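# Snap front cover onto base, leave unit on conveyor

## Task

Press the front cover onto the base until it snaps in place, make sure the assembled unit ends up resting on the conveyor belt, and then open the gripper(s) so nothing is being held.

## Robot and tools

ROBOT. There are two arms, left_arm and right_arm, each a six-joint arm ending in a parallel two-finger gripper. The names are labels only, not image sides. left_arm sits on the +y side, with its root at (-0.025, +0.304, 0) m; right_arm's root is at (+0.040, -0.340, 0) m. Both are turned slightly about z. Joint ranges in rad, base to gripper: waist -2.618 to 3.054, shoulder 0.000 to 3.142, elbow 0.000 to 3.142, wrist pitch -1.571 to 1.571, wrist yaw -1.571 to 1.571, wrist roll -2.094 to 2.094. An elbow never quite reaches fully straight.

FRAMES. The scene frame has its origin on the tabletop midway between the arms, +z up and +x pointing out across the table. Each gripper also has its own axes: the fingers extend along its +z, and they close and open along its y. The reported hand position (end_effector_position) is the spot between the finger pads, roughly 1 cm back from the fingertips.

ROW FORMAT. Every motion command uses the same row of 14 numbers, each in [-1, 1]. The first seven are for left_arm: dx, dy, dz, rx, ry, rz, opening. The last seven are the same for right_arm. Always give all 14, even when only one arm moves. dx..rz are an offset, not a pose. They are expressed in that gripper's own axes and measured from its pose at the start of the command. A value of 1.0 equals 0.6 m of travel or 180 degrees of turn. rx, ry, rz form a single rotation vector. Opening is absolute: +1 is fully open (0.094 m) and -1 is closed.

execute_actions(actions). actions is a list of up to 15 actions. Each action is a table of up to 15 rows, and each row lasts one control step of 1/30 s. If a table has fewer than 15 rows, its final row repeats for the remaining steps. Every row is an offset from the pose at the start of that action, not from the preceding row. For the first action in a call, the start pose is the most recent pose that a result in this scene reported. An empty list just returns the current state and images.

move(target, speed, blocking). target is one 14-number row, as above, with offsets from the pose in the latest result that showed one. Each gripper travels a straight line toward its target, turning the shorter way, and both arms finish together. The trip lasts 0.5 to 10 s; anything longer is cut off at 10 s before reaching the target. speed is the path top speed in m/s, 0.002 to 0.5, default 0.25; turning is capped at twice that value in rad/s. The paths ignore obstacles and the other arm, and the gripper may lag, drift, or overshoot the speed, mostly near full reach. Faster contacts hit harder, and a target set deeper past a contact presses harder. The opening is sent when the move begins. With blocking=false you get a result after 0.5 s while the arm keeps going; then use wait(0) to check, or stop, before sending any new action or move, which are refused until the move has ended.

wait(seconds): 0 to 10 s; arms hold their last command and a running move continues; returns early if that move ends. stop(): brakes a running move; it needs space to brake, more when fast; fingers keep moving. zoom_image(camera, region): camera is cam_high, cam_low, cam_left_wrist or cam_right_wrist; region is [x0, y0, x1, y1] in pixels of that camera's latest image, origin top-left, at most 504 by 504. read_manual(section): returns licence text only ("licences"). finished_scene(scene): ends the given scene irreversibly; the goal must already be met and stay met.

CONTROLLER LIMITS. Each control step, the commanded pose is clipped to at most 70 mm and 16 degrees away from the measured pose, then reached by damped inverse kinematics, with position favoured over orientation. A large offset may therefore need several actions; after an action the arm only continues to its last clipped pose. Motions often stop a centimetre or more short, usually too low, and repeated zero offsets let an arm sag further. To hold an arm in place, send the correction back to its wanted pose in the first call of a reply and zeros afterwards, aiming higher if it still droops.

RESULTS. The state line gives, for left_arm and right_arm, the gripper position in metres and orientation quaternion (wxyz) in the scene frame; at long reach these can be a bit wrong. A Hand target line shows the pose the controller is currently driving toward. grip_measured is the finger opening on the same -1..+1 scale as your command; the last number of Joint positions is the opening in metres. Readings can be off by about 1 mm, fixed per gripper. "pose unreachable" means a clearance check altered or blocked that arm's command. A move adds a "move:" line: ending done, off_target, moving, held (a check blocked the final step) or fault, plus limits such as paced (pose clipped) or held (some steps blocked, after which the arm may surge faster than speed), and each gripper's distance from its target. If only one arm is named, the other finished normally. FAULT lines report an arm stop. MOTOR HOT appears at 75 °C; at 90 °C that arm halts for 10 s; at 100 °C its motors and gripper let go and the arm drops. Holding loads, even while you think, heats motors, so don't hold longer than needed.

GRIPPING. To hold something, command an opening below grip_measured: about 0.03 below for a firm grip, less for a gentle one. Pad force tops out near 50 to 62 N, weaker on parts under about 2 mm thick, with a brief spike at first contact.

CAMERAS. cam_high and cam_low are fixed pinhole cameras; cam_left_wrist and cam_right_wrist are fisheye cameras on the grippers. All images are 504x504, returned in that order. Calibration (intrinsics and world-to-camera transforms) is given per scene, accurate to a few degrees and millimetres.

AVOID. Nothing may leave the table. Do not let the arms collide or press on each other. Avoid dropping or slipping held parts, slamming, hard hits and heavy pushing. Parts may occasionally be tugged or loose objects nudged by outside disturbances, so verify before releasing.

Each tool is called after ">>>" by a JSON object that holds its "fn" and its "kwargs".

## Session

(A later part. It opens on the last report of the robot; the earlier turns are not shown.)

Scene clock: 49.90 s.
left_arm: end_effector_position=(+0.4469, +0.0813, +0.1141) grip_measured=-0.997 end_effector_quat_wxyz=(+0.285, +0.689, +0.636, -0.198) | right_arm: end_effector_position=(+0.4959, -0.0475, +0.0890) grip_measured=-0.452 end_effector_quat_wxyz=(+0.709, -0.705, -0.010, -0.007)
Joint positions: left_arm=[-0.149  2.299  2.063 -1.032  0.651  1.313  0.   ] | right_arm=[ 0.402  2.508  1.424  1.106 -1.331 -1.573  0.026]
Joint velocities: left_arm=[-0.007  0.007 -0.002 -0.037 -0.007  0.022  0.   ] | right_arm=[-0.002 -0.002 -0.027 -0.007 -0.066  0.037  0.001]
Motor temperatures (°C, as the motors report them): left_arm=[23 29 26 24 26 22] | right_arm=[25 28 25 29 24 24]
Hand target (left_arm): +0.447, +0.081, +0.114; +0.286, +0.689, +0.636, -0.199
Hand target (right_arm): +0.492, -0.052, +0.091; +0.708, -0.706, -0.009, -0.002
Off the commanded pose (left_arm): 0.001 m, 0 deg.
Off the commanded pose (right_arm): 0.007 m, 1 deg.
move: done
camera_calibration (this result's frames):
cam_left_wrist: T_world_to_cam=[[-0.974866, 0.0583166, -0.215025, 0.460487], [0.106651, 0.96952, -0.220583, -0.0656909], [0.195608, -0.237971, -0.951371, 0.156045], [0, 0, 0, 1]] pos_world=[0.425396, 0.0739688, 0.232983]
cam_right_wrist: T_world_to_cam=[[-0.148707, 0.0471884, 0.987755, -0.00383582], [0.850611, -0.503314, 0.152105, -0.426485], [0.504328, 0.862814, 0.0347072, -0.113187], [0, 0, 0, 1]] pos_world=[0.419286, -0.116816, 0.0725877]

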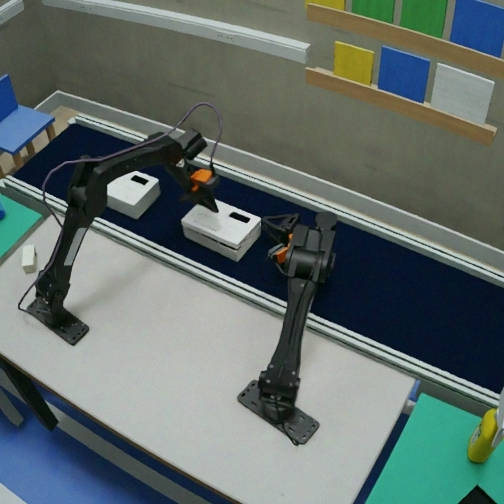

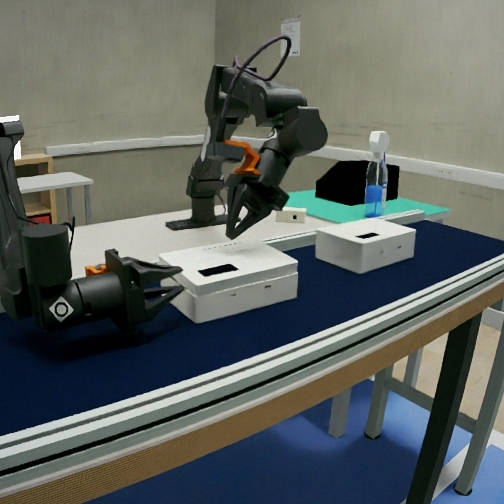

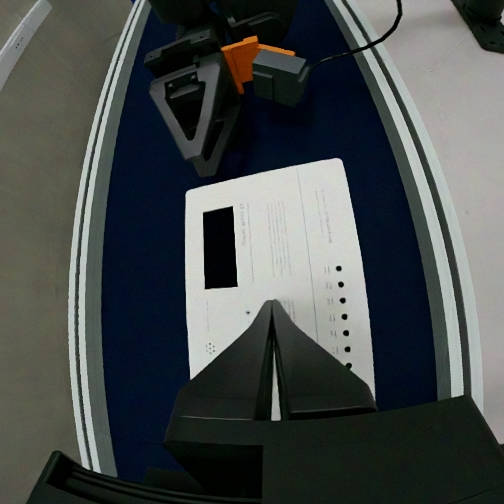

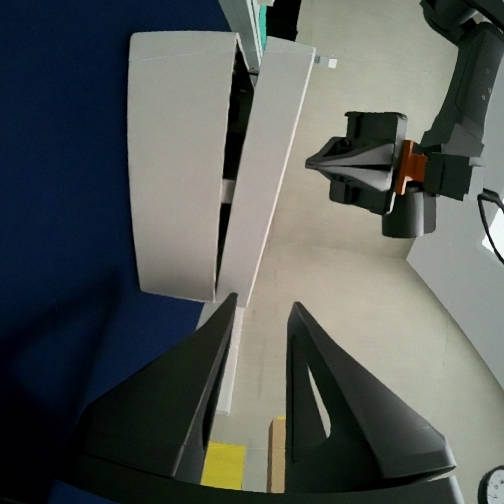

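>>> {"fn": "move", "kwargs": {"target": [0.003,-0.061,0.019,0,0,0,-1,0,0,0,0,0,0,-0.45], "speed": 0.1}}

>>> {"fn": "move", "kwargs": {"target": [0.039,0.005,0.046,0,0,0,-1,0,0,0,0,0,0,-0.45], "speed": 0.04}}

>>> {"fn": "zoom_image", "kwargs": {"camera": "cam_low", "region": [120, 210, 320, 340]}}

>>> {"fn": "zoom_image", "kwargs": {"camera": "cam_high", "region": [160, 170, 300, 280]}}

Scene clock: 51.20 s.
left_arm: end_effector_position=(+0.4146, +0.0798, +0.0958) grip_measured=-0.997 end_effector_quat_wxyz=(+0.281, +0.689, +0.638, -0.198) | right_arm: end_effector_position=(+0.4956, -0.0475, +0.0893) grip_measured=-0.452 end_effector_quat_wxyz=(+0.709, -0.705, -0.011, -0.007)
Joint positions: left_arm=[-0.171  2.166  1.773 -0.867  0.64   1.29   0.   ] | right_arm=[ 0.402  2.508  1.424  1.109 -1.333 -1.573  0.026]
Joint velocities: left_arm=[-0.007  0.007  0.017 -0.022 -0.022 -0.066  0.   ] | right_arm=[ 0.007 -0.017 -0.002 -0.022 -0.007  0.007 -0.   ]
Motor temperatures (°C, as the motors report them): left_arm=[23 29 26 24 26 22] | right_arm=[25 28 25 29 24 24]
Hand target (left_arm): +0.412, +0.076, +0.099; +0.285, +0.689, +0.636, -0.198
Hand target (right_arm): +0.496, -0.048, +0.089; +0.709, -0.705, -0.010, -0.007
Off the commanded pose (left_arm): 0.006 m, 0 deg.
Off the commanded pose (right_arm): 0.000 m, 0 deg.
move: done
camera_calibration (this result's frames):
cam_left_wrist: T_world_to_cam=[[-0.975874, 0.0600179, -0.209923, 0.424955], [0.105973, 0.970831, -0.215076, -0.0652426], [0.190891, -0.232133, -0.953769, 0.146291], [0, 0, 0, 1]] pos_world=[0.393691, 0.0717937, 0.214704]
cam_right_wrist: T_world_to_cam=[[-0.151346, 0.0463584, 0.987393, -0.00286669], [0.85098, -0.502109, 0.154011, -0.42659], [0.502919, 0.863561, 0.0365422, -0.112484], [0, 0, 0, 1]] pos_world=[0.419156, -0.116925, 0.0726406]

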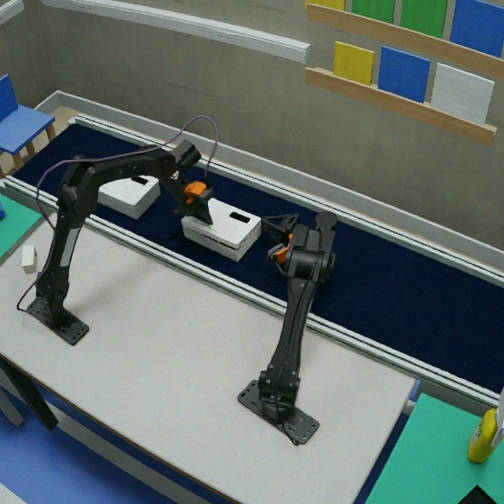

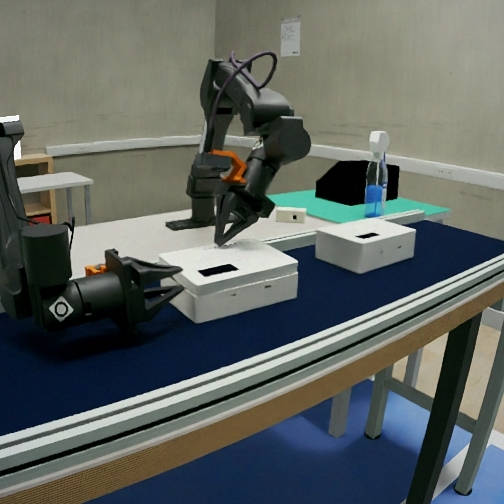

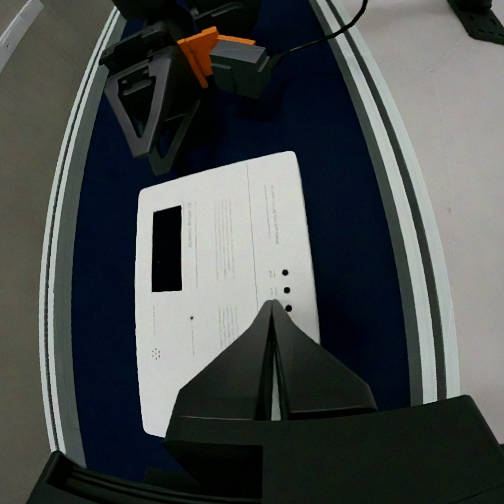

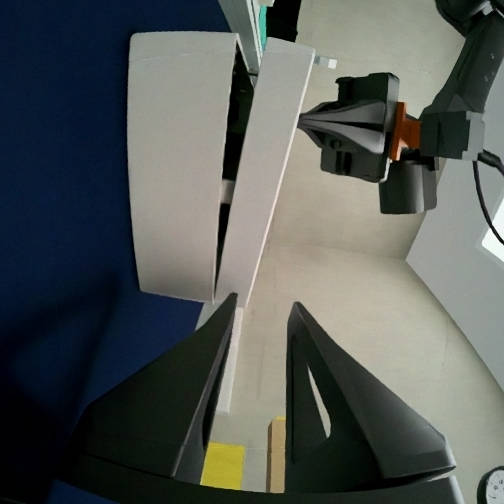

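Scene clock: 52.37 s.
left_arm: end_effector_position=(+0.4293, +0.0742, +0.0904) grip_measured=-0.997 end_effector_quat_wxyz=(+0.312, +0.693, +0.623, -0.184) | right_arm: end_effector_position=(+0.4956, -0.0475, +0.0895) grip_measured=-0.452 end_effector_quat_wxyz=(+0.709, -0.705, -0.012, -0.008)
Joint positions: left_arm=[-0.171  2.182  1.752 -0.759  0.652  1.29   0.   ] | right_arm=[ 0.402  2.508  1.424  1.111 -1.333 -1.573  0.026]
Joint velocities: left_arm=[-0.007  0.032  0.012  0.022 -0.007 -0.051 -0.001] | right_arm=[-0.002  0.007 -0.012 -0.007  0.022 -0.051 -0.   ]
Motor temperatures (°C, as the motors report them): left_arm=[23 29 26 24 26 22] | right_arm=[25 28 25 29 24 24]
Hand target (left_arm): +0.421, +0.081, +0.061; +0.281, +0.690, +0.638, -0.198
Hand target (right_arm): +0.496, -0.048, +0.089; +0.709, -0.705, -0.011, -0.007
Off the commanded pose (left_arm): 0.031 m, 4 deg.
Off the commanded pose (right_arm): 0.000 m, 0 deg.
move: off_target (left_arm)
camera_calibration (this result's frames):
cam_left_wrist: T_world_to_cam=[[-0.959403, 0.0575158, -0.276114, 0.437677], [0.125549, 0.963733, -0.23549, -0.0684966], [0.252556, -0.260595, -0.931829, 0.110733], [0, 0, 0, 1]] pos_world=[0.400541, 0.0696957, 0.207903]
cam_right_wrist: T_world_to_cam=[[-0.153539, 0.0458139, 0.98708, -0.00203235], [0.850636, -0.502195, 0.155624, -0.426604], [0.502836, 0.86354, 0.0381355, -0.112592], [0, 0, 0, 1]] pos_world=[0.419188, -0.116918, 0.0726896]

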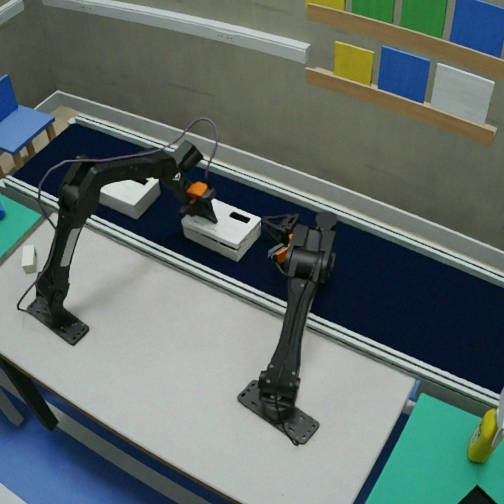

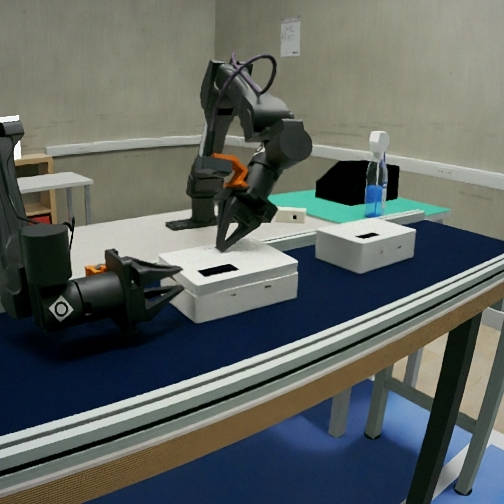

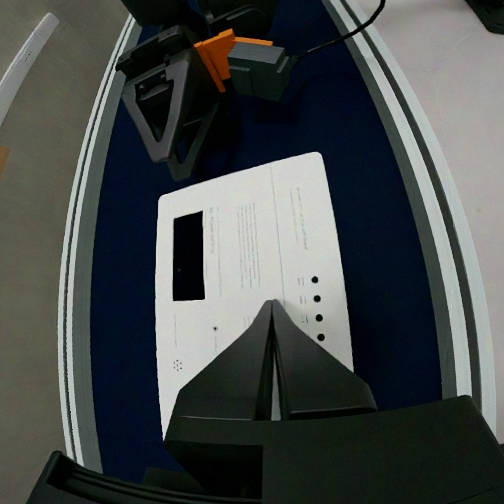

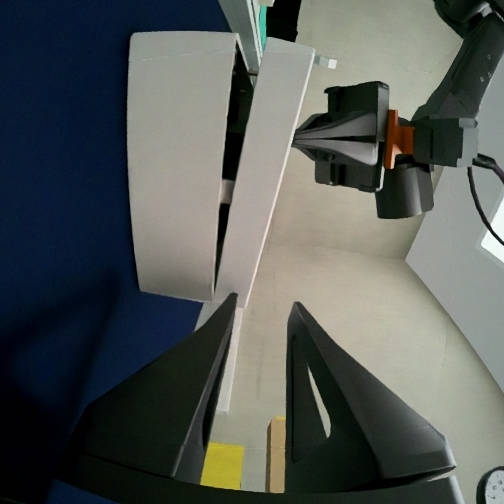

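Region (120, 210, 320, 340) of cam_low's 504x504 image, scaled by 2.520, with more detail than that image has; it fills the top 328 rows of this view, and the rest is white.

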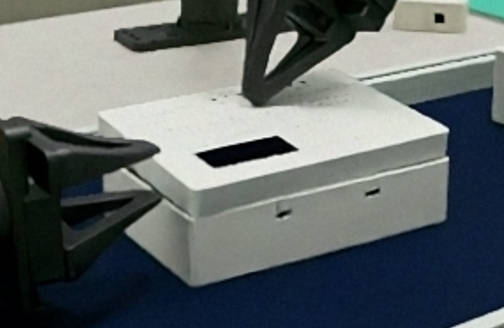

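Region (160, 170, 300, 280) of cam_high's 504x504 image, scaled by 3.600, with more detail than that image has; it fills the top 396 rows of this view, and the rest is white.

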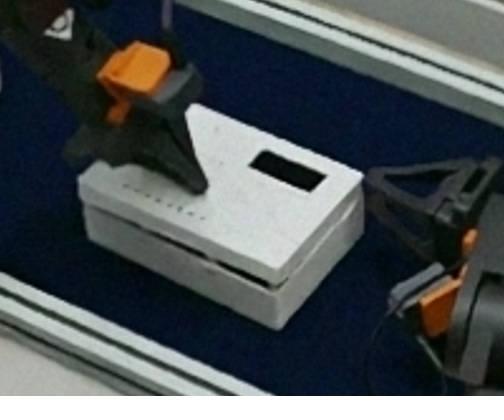

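>>> {"fn": "move", "kwargs": {"target": [0.01,-0.10,-0.1,0,0,0,-1,0,0,0,0,0,0,-0.45], "speed": 0.12}}

Scene clock: 53.70 s.
left_arm: end_effector_position=(+0.3729, +0.1173, +0.1197) grip_measured=-0.997 end_effector_quat_wxyz=(+0.316, +0.696, +0.622, -0.170) | right_arm: end_effector_position=(+0.4956, -0.0475, +0.0897) grip_measured=-0.452 end_effector_quat_wxyz=(+0.709, -0.705, -0.013, -0.009)
Joint positions: left_arm=[-0.106  1.9    1.458 -0.771  0.655  1.369  0.   ] | right_arm=[ 0.402  2.508  1.424  1.113 -1.333 -1.573  0.026]
Joint velocities: left_arm=[ 0.002 -0.007  0.002  0.066 -0.081 -0.007 -0.001] | right_arm=[-0.002 -0.007  0.007  0.022  0.081 -0.022 -0.002]
Motor temperatures (°C, as the motors report them): left_arm=[23 29 26 24 26 22] | right_arm=[25 28 25 30 24 24]
Hand target (left_arm): +0.364, +0.119, +0.120; +0.312, +0.693, +0.623, -0.184
Hand target (right_arm): +0.496, -0.048, +0.089; +0.709, -0.705, -0.012, -0.008
Off the commanded pose (left_arm): 0.010 m, 2 deg.
Off the commanded pose (right_arm): 0.000 m, 0 deg.
move: done
camera_calibration (this result's frames):
cam_left_wrist: T_world_to_cam=[[-0.95186, 0.0559336, -0.301388, 0.389551], [0.126087, 0.967626, -0.218636, -0.0987329], [0.279401, -0.246112, -0.928097, 0.151321], [0, 0, 0, 1]] pos_world=[0.340967, 0.110989, 0.236259]
cam_right_wrist: T_world_to_cam=[[-0.155366, 0.0453603, 0.986815, -0.00133691], [0.850347, -0.502267, 0.156968, -0.426614], [0.502764, 0.863522, 0.0394632, -0.11268], [0, 0, 0, 1]] pos_world=[0.419213, -0.116911, 0.0727306]

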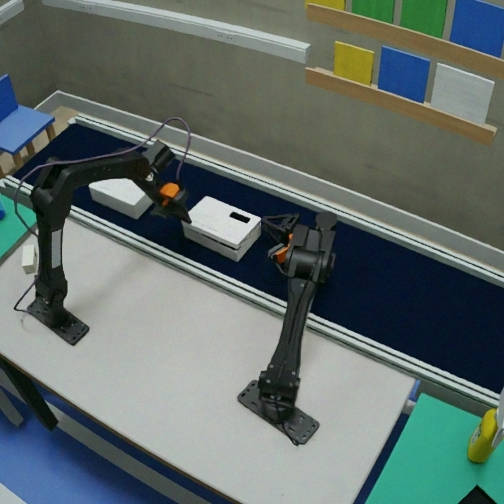

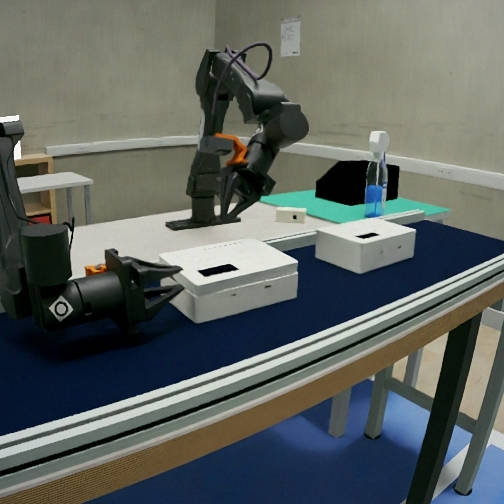

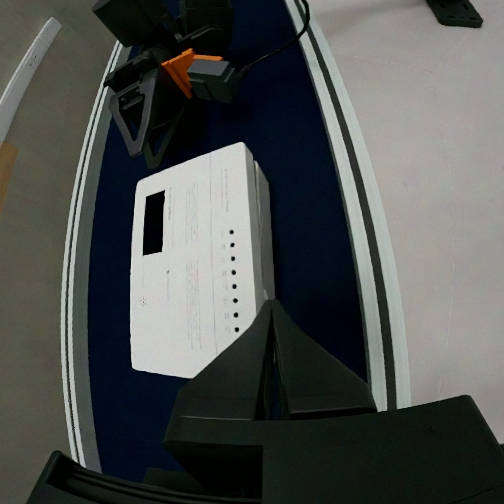

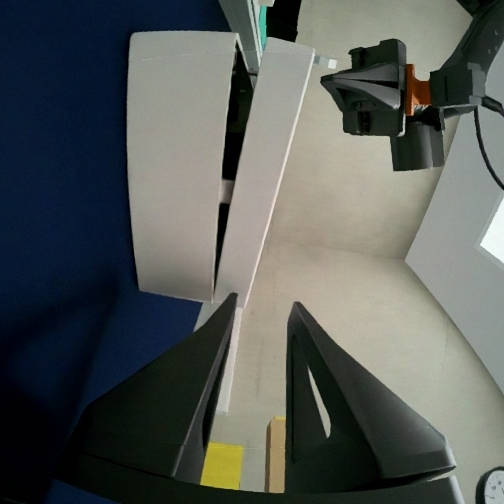

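>>> {"fn": "move", "kwargs": {"target": [0.035,-0.0315,0.042,0,0,0,-1,0,0,0,0,0,0,-0.45], "speed": 0.08}}

>>> {"fn": "zoom_image", "kwargs": {"camera": "cam_high", "region": [160, 170, 300, 280]}}

Scene clock: 55.00 s.
left_arm: end_effector_position=(+0.3644, +0.1197, +0.0848) grip_measured=-0.997 end_effector_quat_wxyz=(+0.316, +0.697, +0.622, -0.166) | right_arm: end_effector_position=(+0.4956, -0.0475, +0.0900) grip_measured=-0.452 end_effector_quat_wxyz=(+0.710, -0.704, -0.013, -0.009)
Joint positions: left_arm=[-0.106  1.9    1.316 -0.626  0.65   1.371  0.   ] | right_arm=[ 0.402  2.508  1.424  1.115 -1.333 -1.573  0.026]
Joint velocities: left_arm=[-0.022 -0.002 -0.007  0.007 -0.022  0.081 -0.   ] | right_arm=[ 0.002  0.002  0.002 -0.022 -0.007 -0.154  0.   ]
Motor temperatures (°C, as the motors report them): left_arm=[23 29 26 24 26 22] | right_arm=[25 28 25 30 24 24]
Hand target (left_arm): +0.362, +0.118, +0.084; +0.316, +0.696, +0.622, -0.170
Hand target (right_arm): +0.496, -0.048, +0.090; +0.709, -0.705, -0.013, -0.009
Off the commanded pose (left_arm): 0.004 m, 0 deg.
Off the commanded pose (right_arm): 0.000 m, 0 deg.
move: done
camera_calibration (this result's frames):
cam_left_wrist: T_world_to_cam=[[-0.950312, 0.0569047, -0.306055, 0.370492], [0.126762, 0.968685, -0.213495, -0.108426], [0.284322, -0.241683, -0.927766, 0.11961], [0, 0, 0, 1]] pos_world=[0.331819, 0.112856, 0.201213]
cam_right_wrist: T_world_to_cam=[[-0.157558, 0.0448162, 0.986492, -0.000502219], [0.849996, -0.502354, 0.158579, -0.426624], [0.502675, 0.8635, 0.0410562, -0.112785], [0, 0, 0, 1]] pos_world=[0.419244, -0.116904, 0.0727798]

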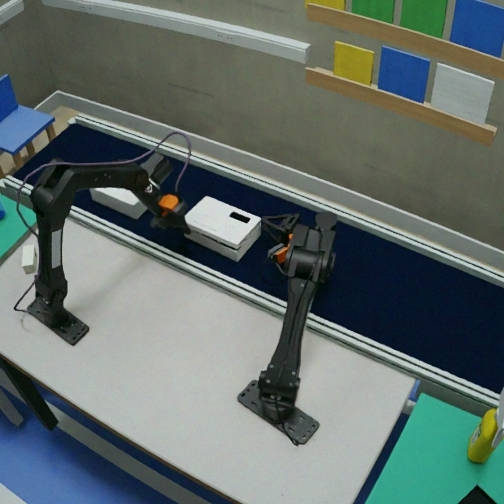

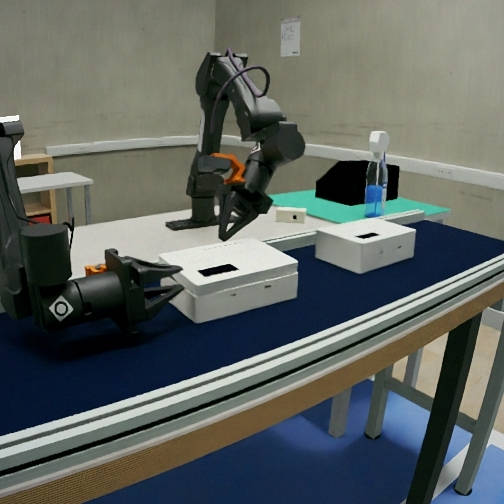

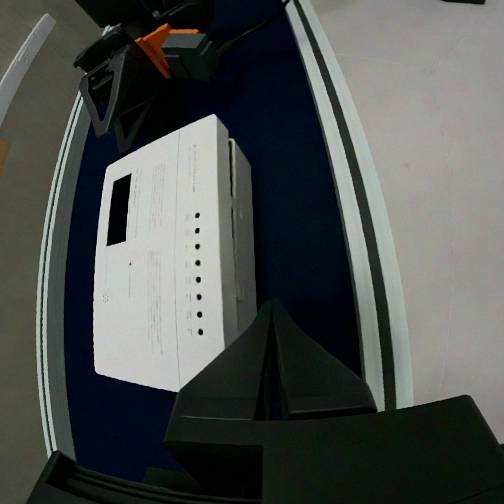

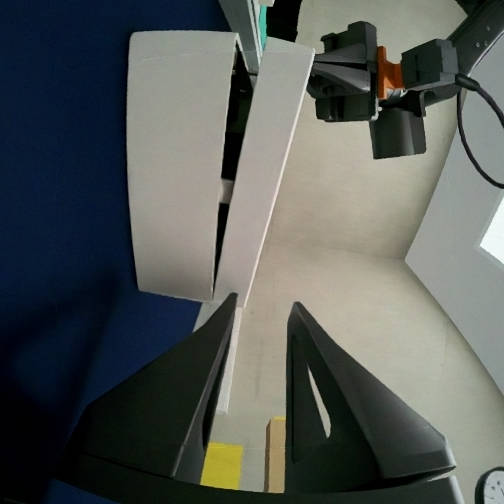

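Region (160, 170, 300, 280) of cam_high's 504x504 image, scaled by 3.600, with more detail than that image has; it fills the top 396 rows of this view, and the rest is white.

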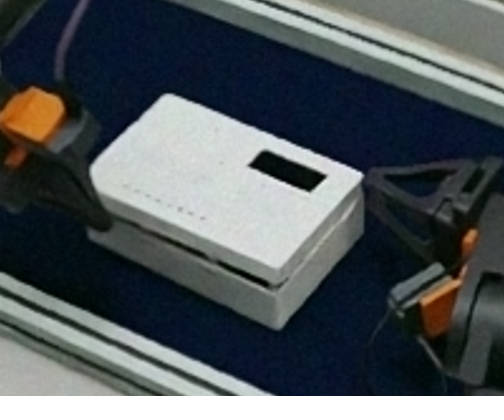

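>>> {"fn": "move", "kwargs": {"target": [0.008,0.049,0.008,0,0,0,-1,0,0,0,0,0,0,-0.45], "speed": 0.03}}

>>> {"fn": "zoom_image", "kwargs": {"camera": "cam_high", "region": [160, 170, 300, 280]}}

>>> {"fn": "zoom_image", "kwargs": {"camera": "cam_low", "region": [120, 210, 320, 340]}}

Scene clock: 56.37 s.
left_arm: end_effector_position=(+0.3905, +0.1149, +0.0829) grip_measured=-0.997 end_effector_quat_wxyz=(+0.316, +0.700, +0.619, -0.164) | right_arm: end_effector_position=(+0.4956, -0.0475, +0.0903) grip_measured=-0.452 end_effector_quat_wxyz=(+0.710, -0.704, -0.014, -0.010)
Joint positions: left_arm=[-0.106  1.997  1.445 -0.658  0.648  1.379  0.   ] | right_arm=[ 0.402  2.508  1.424  1.117 -1.333 -1.573  0.026]
Joint velocities: left_arm=[-0.017 -0.007 -0.012  0.037 -0.066  0.037 -0.   ] | right_arm=[-0.017 -0.002 -0.022 -0.007 -0.081 -0.007 -0.   ]
Motor temperatures (°C, as the motors report them): left_arm=[23 29 26 24 26 22] | right_arm=[25 28 25 30 24 24]
Hand target (left_arm): +0.394, +0.120, +0.085; +0.316, +0.697, +0.622, -0.166
Hand target (right_arm): +0.496, -0.048, +0.090; +0.710, -0.704, -0.013, -0.010
Off the commanded pose (left_arm): 0.006 m, 1 deg.
Off the commanded pose (right_arm): 0.000 m, 0 deg.
move: done
camera_calibration (this result's frames):
cam_left_wrist: T_world_to_cam=[[-0.947985, 0.0634311, -0.31193, 0.393788], [0.133797, 0.968577, -0.209661, -0.110587], [0.288829, -0.240491, -0.926683, 0.10725], [0, 0, 0, 1]] pos_world=[0.357124, 0.107927, 0.199035]
cam_right_wrist: T_world_to_cam=[[-0.159749, 0.0442723, 0.986164, 0.000332656], [0.849642, -0.502441, 0.16019, -0.426634], [0.502582, 0.863477, 0.0426489, -0.112889], [0, 0, 0, 1]] pos_world=[0.419275, -0.116896, 0.072829]

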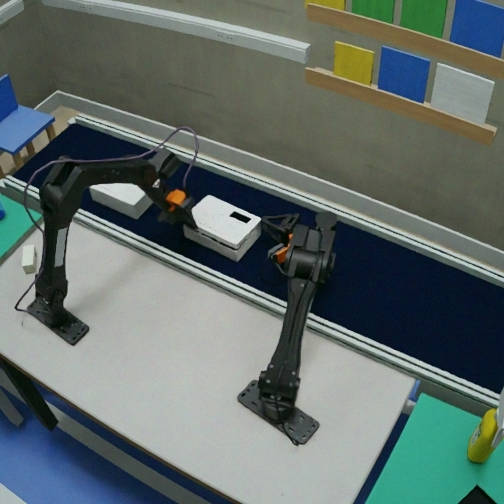

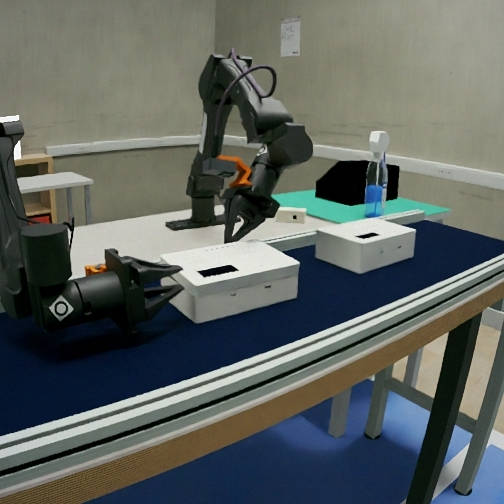

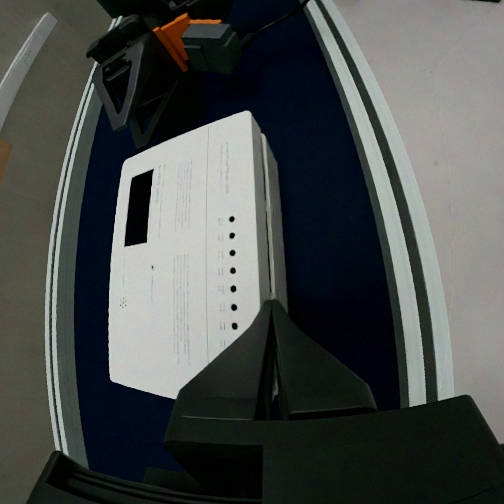

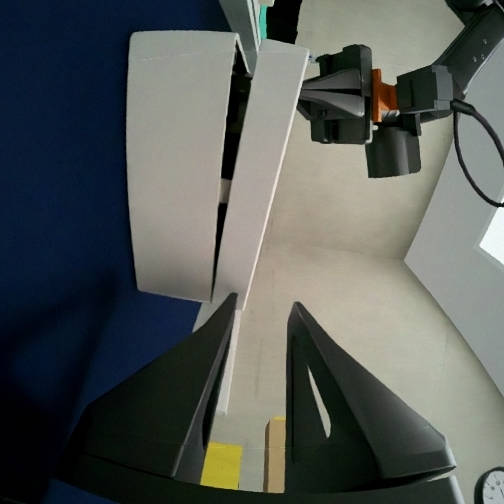

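Region (160, 170, 300, 280) of cam_high's 504x504 image, scaled by 3.600, with more detail than that image has; it fills the top 396 rows of this view, and the rest is white.

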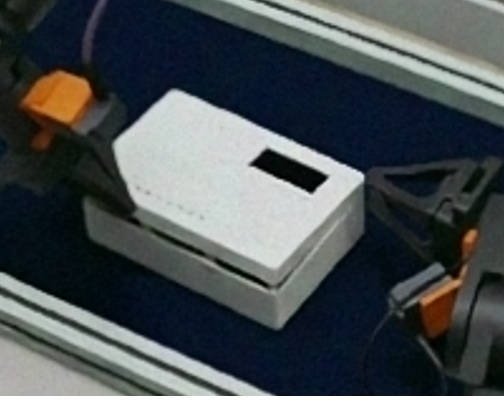

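Region (120, 210, 320, 340) of cam_low's 504x504 image, scaled by 2.520, with more detail than that image has; it fills the top 328 rows of this view, and the rest is white.

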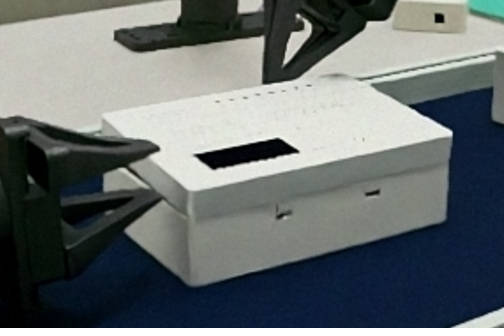

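>>> {"fn": "move", "kwargs": {"target": [-0.035,-0.008,-0.04,0,0,0,-1,0,0,0,0,0,0,-0.45], "speed": 0.1}}

>>> {"fn": "move", "kwargs": {"target": [-0.029,0.063,0.066,0,0,0,-1,0,0,0,0,0,0,-0.45], "speed": 0.1}}

>>> {"fn": "move", "kwargs": {"target": [0.042,-0.015,0.05,0,0,0,-1,0,0,0,0,0,0,-0.45], "speed": 0.04}}

>>> {"fn": "zoom_image", "kwargs": {"camera": "cam_high", "region": [160, 170, 300, 280]}}

>>> {"fn": "zoom_image", "kwargs": {"camera": "cam_low", "region": [120, 210, 320, 340]}}

Scene clock: 57.70 s.
left_arm: end_effector_position=(+0.3810, +0.1176, +0.1047) grip_measured=-0.997 end_effector_quat_wxyz=(+0.317, +0.700, +0.619, -0.160) | right_arm: end_effector_position=(+0.4956, -0.0475, +0.0905) grip_measured=-0.452 end_effector_quat_wxyz=(+0.710, -0.704, -0.015, -0.011)
Joint positions: left_arm=[-0.106  1.934  1.446 -0.717  0.642  1.38   0.   ] | right_arm=[ 0.402  2.508  1.424  1.119 -1.333 -1.573  0.026]
Joint velocities: left_arm=[-0.007  0.012 -0.007 -0.007  0.081 -0.022 -0.001] | right_arm=[-0.002  0.017 -0.002  0.051 -0.007 -0.037 -0.   ]
Motor temperatures (°C, as the motors report them): left_arm=[23 29 27 24 26 22] | right_arm=[25 29 25 30 24 24]
Hand target (left_arm): +0.378, +0.114, +0.113; +0.317, +0.700, +0.619, -0.164
Hand target (right_arm): +0.496, -0.048, +0.090; +0.710, -0.704, -0.014, -0.010
Off the commanded pose (left_arm): 0.009 m, 0 deg.
Off the commanded pose (right_arm): 0.000 m, 0 deg.
move: done
camera_calibration (this result's frames):
cam_left_wrist: T_world_to_cam=[[-0.946071, 0.0634399, -0.317686, 0.39134], [0.133697, 0.969691, -0.204509, -0.107963], [0.295083, -0.235953, -0.925879, 0.127777], [0, 0, 0, 1]] pos_world=[0.346965, 0.110014, 0.22055]
cam_right_wrist: T_world_to_cam=[[-0.161574, 0.0438191, 0.985887, 0.00102852], [0.849344, -0.502515, 0.161532, -0.42664], [0.502502, 0.863457, 0.0439761, -0.112975], [0, 0, 0, 1]] pos_world=[0.419301, -0.11689, 0.0728701]

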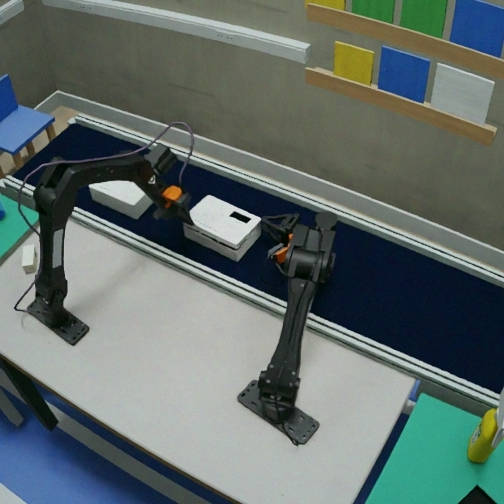

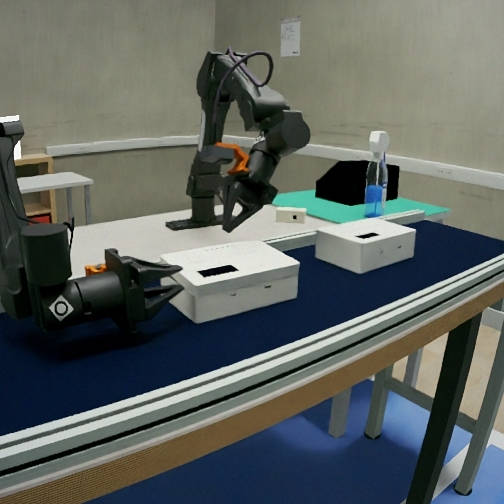

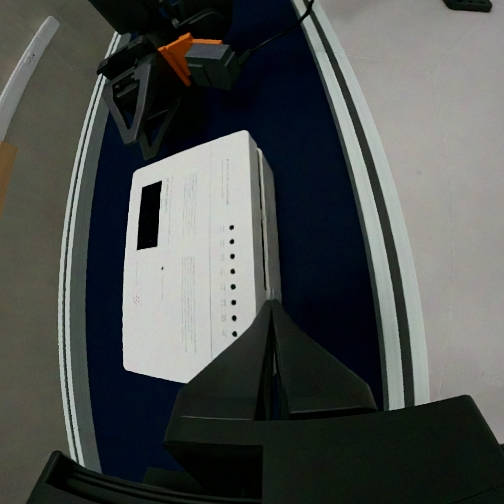

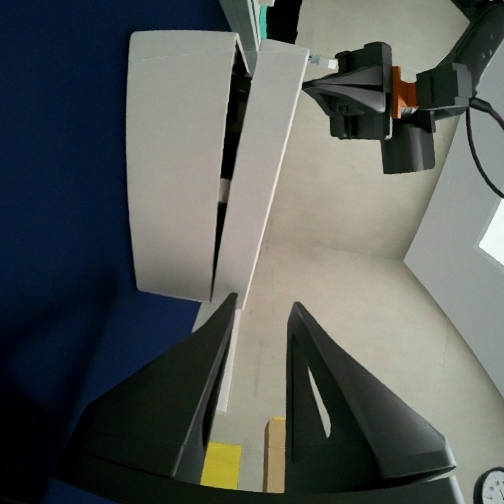

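Scene clock: 58.63 s.
left_arm: end_effector_position=(+0.4176, +0.0825, +0.0918) grip_measured=-0.997 end_effector_quat_wxyz=(+0.315, +0.702, +0.619, -0.160) | right_arm: end_effector_position=(+0.4956, -0.0475, +0.0907) grip_measured=-0.452 end_effector_quat_wxyz=(+0.710, -0.704, -0.016, -0.012)
Joint positions: left_arm=[-0.171  2.102  1.637 -0.701  0.614  1.309  0.   ] | right_arm=[ 0.402  2.508  1.424  1.122 -1.333 -1.573  0.026]
Joint velocities: left_arm=[ 0.002 -0.007 -0.007  0.037 -0.022 -0.037 -0.   ] | right_arm=[ 0.002  0.002  0.012  0.007 -0.022  0.081  0.   ]
Motor temperatures (°C, as the motors report them): left_arm=[23 29 27 24 26 22] | right_arm=[25 29 25 30 24 24]
Hand target (left_arm): +0.421, +0.078, +0.094; +0.317, +0.701, +0.619, -0.161
Hand target (right_arm): +0.496, -0.048, +0.090; +0.710, -0.704, -0.015, -0.011
Off the commanded pose (left_arm): 0.007 m, 0 deg.
Off the commanded pose (right_arm): 0.000 m, 0 deg.
move: done
camera_calibration (this result's frames):
cam_left_wrist: T_world_to_cam=[[-0.946281, 0.0667191, -0.316388, 0.423804], [0.135374, 0.970344, -0.200265, -0.0825682], [0.293643, -0.232338, -0.92725, 0.0972427], [0, 0, 0, 1]] pos_world=[0.38366, 0.0744369, 0.207719]
cam_right_wrist: T_world_to_cam=[[-0.163764, 0.0432755, 0.98555, 0.00186372], [0.848984, -0.502605, 0.163141, -0.426647], [0.502402, 0.863432, 0.0455684, -0.113076], [0, 0, 0, 1]] pos_world=[0.419331, -0.116882, 0.0729195]

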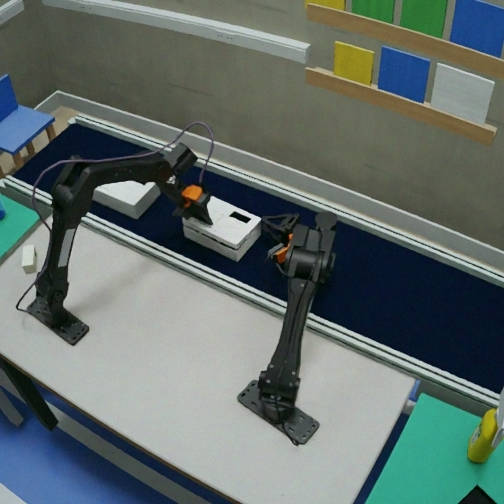

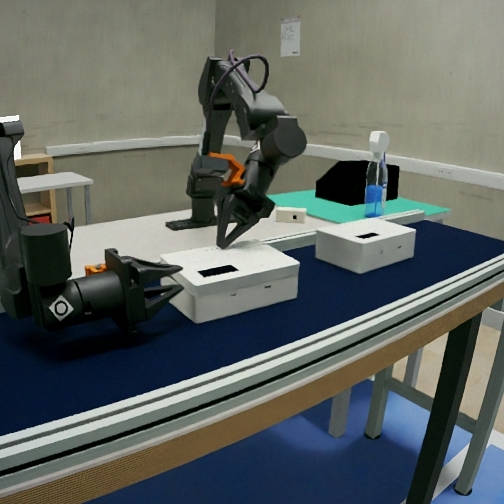

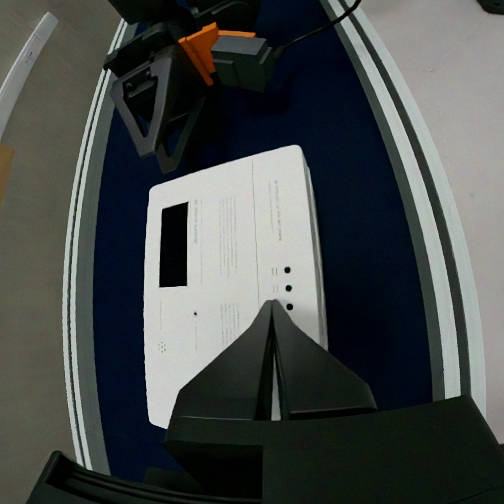

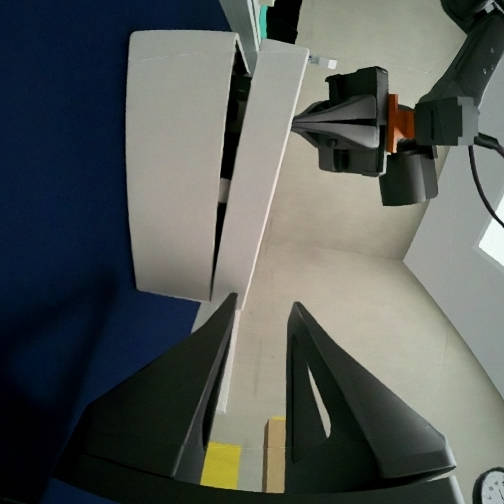

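Scene clock: 59.90 s.
left_arm: end_effector_position=(+0.4308, +0.0756, +0.0886) grip_measured=-0.997 end_effector_quat_wxyz=(+0.358, +0.704, +0.597, -0.143) | right_arm: end_effector_position=(+0.4956, -0.0475, +0.0909) grip_measured=-0.452 end_effector_quat_wxyz=(+0.710, -0.704, -0.016, -0.012)
Joint positions: left_arm=[-0.171  2.102  1.577 -0.54   0.637  1.309  0.   ] | right_arm=[ 0.402  2.508  1.424  1.124 -1.333 -1.573  0.026]
Joint velocities: left_arm=[-0.012  0.012 -0.012 -0.081 -0.051  0.051 -0.   ] | right_arm=[ 0.007 -0.012 -0.007 -0.037 -0.007  0.022  0.   ]
Motor temperatures (°C, as the motors report them): left_arm=[23 29 27 24 26 22] | right_arm=[25 29 25 30 24 24]
Hand target (left_arm): +0.417, +0.084, +0.053; +0.315, +0.702, +0.619, -0.159
Hand target (right_arm): +0.496, -0.048, +0.091; +0.710, -0.704, -0.016, -0.012
Off the commanded pose (left_arm): 0.040 m, 6 deg.
Off the commanded pose (right_arm): 0.000 m, 0 deg.
move: off_target (left_arm)
camera_calibration (this result's frames):
cam_left_wrist: T_world_to_cam=[[-0.912482, 0.0597032, -0.404736, 0.429502], [0.164735, 0.959168, -0.22991, -0.0875615], [0.374484, -0.276463, -0.885059, 0.0535704], [0, 0, 0, 1]] pos_world=[0.386276, 0.0731537, 0.201117]
cam_right_wrist: T_world_to_cam=[[-0.165588, 0.0428226, 0.985265, 0.00255984], [0.848681, -0.50268, 0.164481, -0.426652], [0.502317, 0.863411, 0.0468952, -0.11316], [0, 0, 0, 1]] pos_world=[0.419357, -0.116876, 0.0729607]

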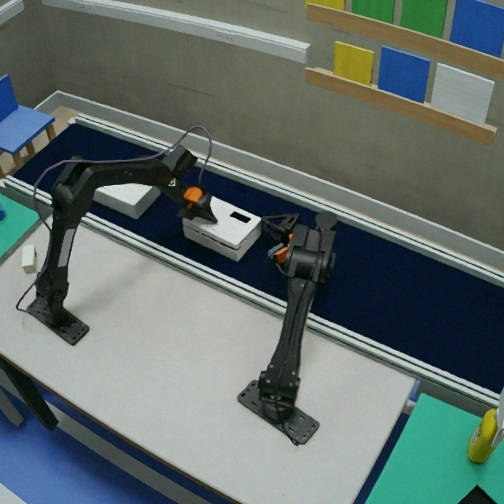

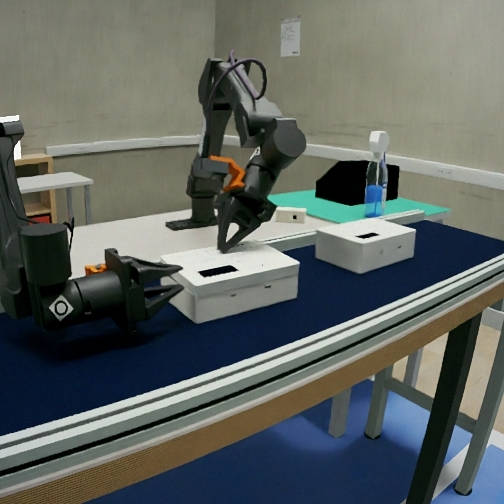

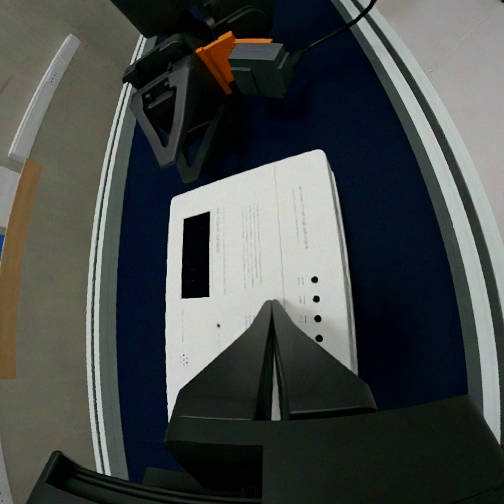

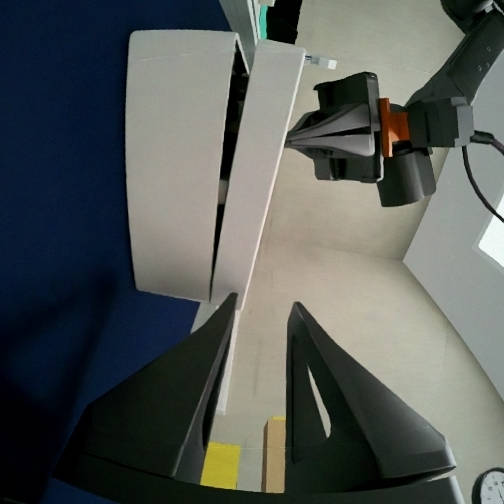

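Region (160, 170, 300, 280) of cam_high's 504x504 image, scaled by 3.600, with more detail than that image has; it fills the top 396 rows of this view, and the rest is white.

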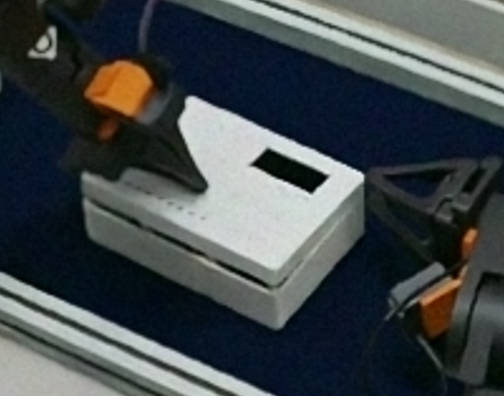

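Region (120, 210, 320, 340) of cam_low's 504x504 image, scaled by 2.520, with more detail than that image has; it fills the top 328 rows of this view, and the rest is white.

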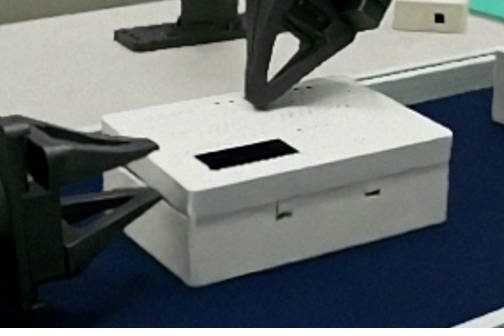

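>>> {"fn": "execute_actions", "kwargs": {"actions": []}}

>>> {"fn": "zoom_image", "kwargs": {"camera": "cam_high", "region": [140, 150, 320, 300]}}

>>> {"fn": "zoom_image", "kwargs": {"camera": "cam_low", "region": [120, 200, 320, 340]}}

Scene clock: 60.73 s.
left_arm: end_effector_position=(+0.4310, +0.0755, +0.0886) grip_measured=-0.997 end_effector_quat_wxyz=(+0.359, +0.704, +0.596, -0.142) | right_arm: end_effector_position=(+0.4956, -0.0475, +0.0909) grip_measured=-0.452 end_effector_quat_wxyz=(+0.710, -0.704, -0.016, -0.012)
Joint positions: left_arm=[-0.171  2.102  1.576 -0.537  0.637  1.309  0.   ] | right_arm=[ 0.402  2.508  1.424  1.124 -1.333 -1.573  0.026]
Joint velocities: left_arm=[-0.002 -0.012  0.012  0.022 -0.066 -0.007  0.001] | right_arm=[-0.002 -0.002 -0.002 -0.022 -0.022  0.022 -0.   ]
Motor temperatures (°C, as the motors report them): left_arm=[23 29 26 24 26 22] | right_arm=[25 29 25 30 24 24]
Hand target (left_arm): +0.417, +0.084, +0.053; +0.315, +0.702, +0.619, -0.159
Hand target (right_arm): +0.496, -0.048, +0.091; +0.710, -0.704, -0.016, -0.012
Off the commanded pose (left_arm): 0.040 m, 6 deg.
Off the commanded pose (right_arm): 0.000 m, 0 deg.
camera_calibration (this result's frames):
cam_left_wrist: T_world_to_cam=[[-0.911907, 0.0595845, -0.406048, 0.429563], [0.165233, 0.958974, -0.230361, -0.0876487], [0.375663, -0.27716, -0.884341, 0.0529578], [0, 0, 0, 1]] pos_world=[0.38631, 0.0731353, 0.201065]
cam_right_wrist: T_world_to_cam=[[-0.165588, 0.0428226, 0.985265, 0.00255984], [0.848681, -0.50268, 0.164481, -0.426652], [0.502317, 0.863411, 0.0468952, -0.11316], [0, 0, 0, 1]] pos_world=[0.419357, -0.116876, 0.0729607]

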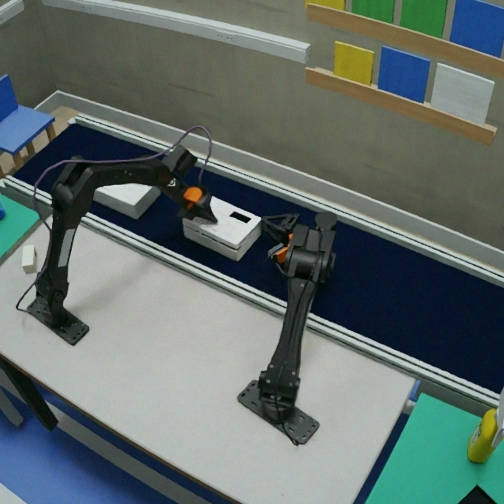

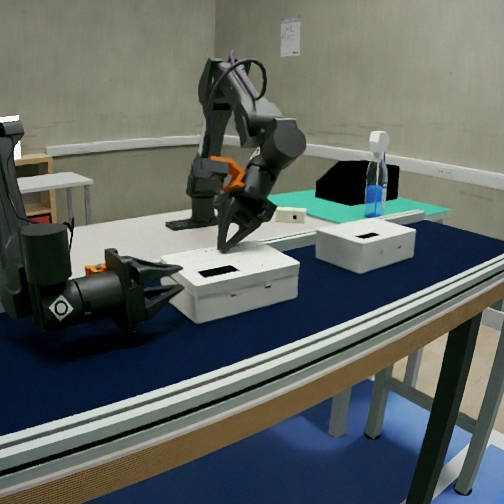

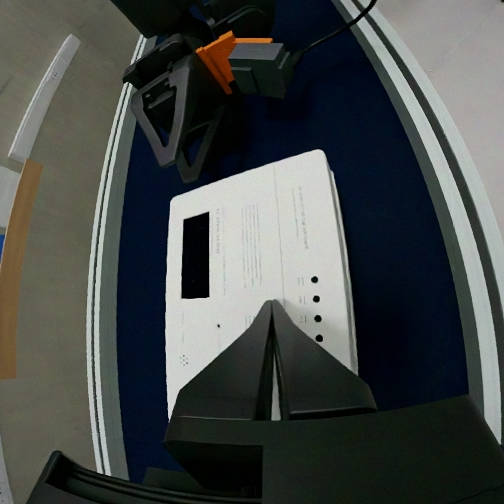

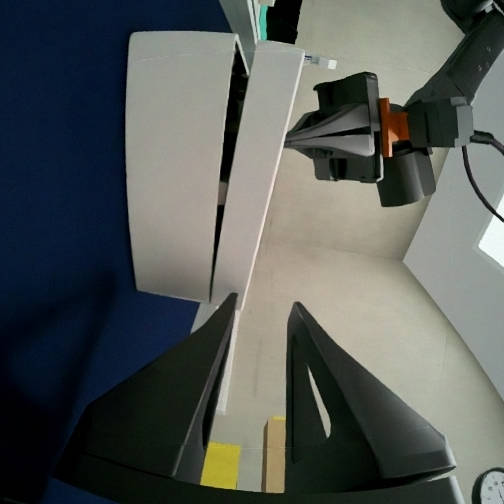

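Region (140, 150, 320, 300) of cam_high's 504x504 image, scaled by 2.800, with more detail than that image has.

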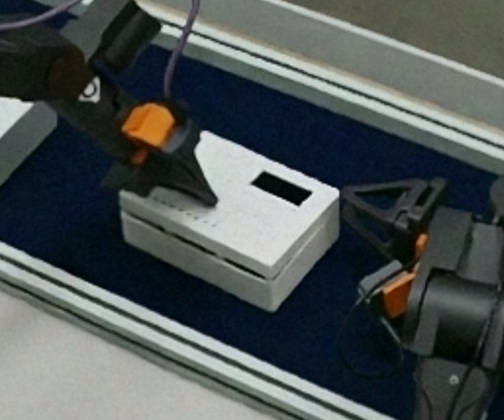

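Region (120, 200, 320, 340) of cam_low's 504x504 image, scaled by 2.520, with more detail than that image has; it fills the top 353 rows of this view, and the rest is white.

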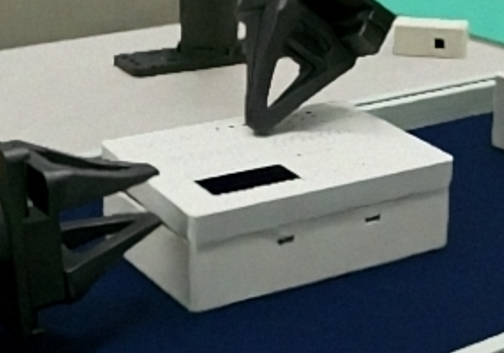

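>>> {"fn": "zoom_image", "kwargs": {"camera": "cam_right_wrist", "region": [150, 20, 330, 320]}}

Region (150, 20, 330, 320) of cam_right_wrist's 504x504 image, scaled by 1.680, with more detail than that image has; it fills the left 302 columns of this view, and the rest is white.

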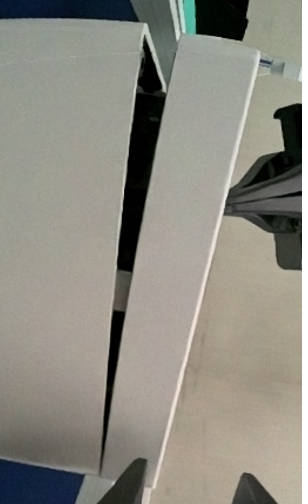

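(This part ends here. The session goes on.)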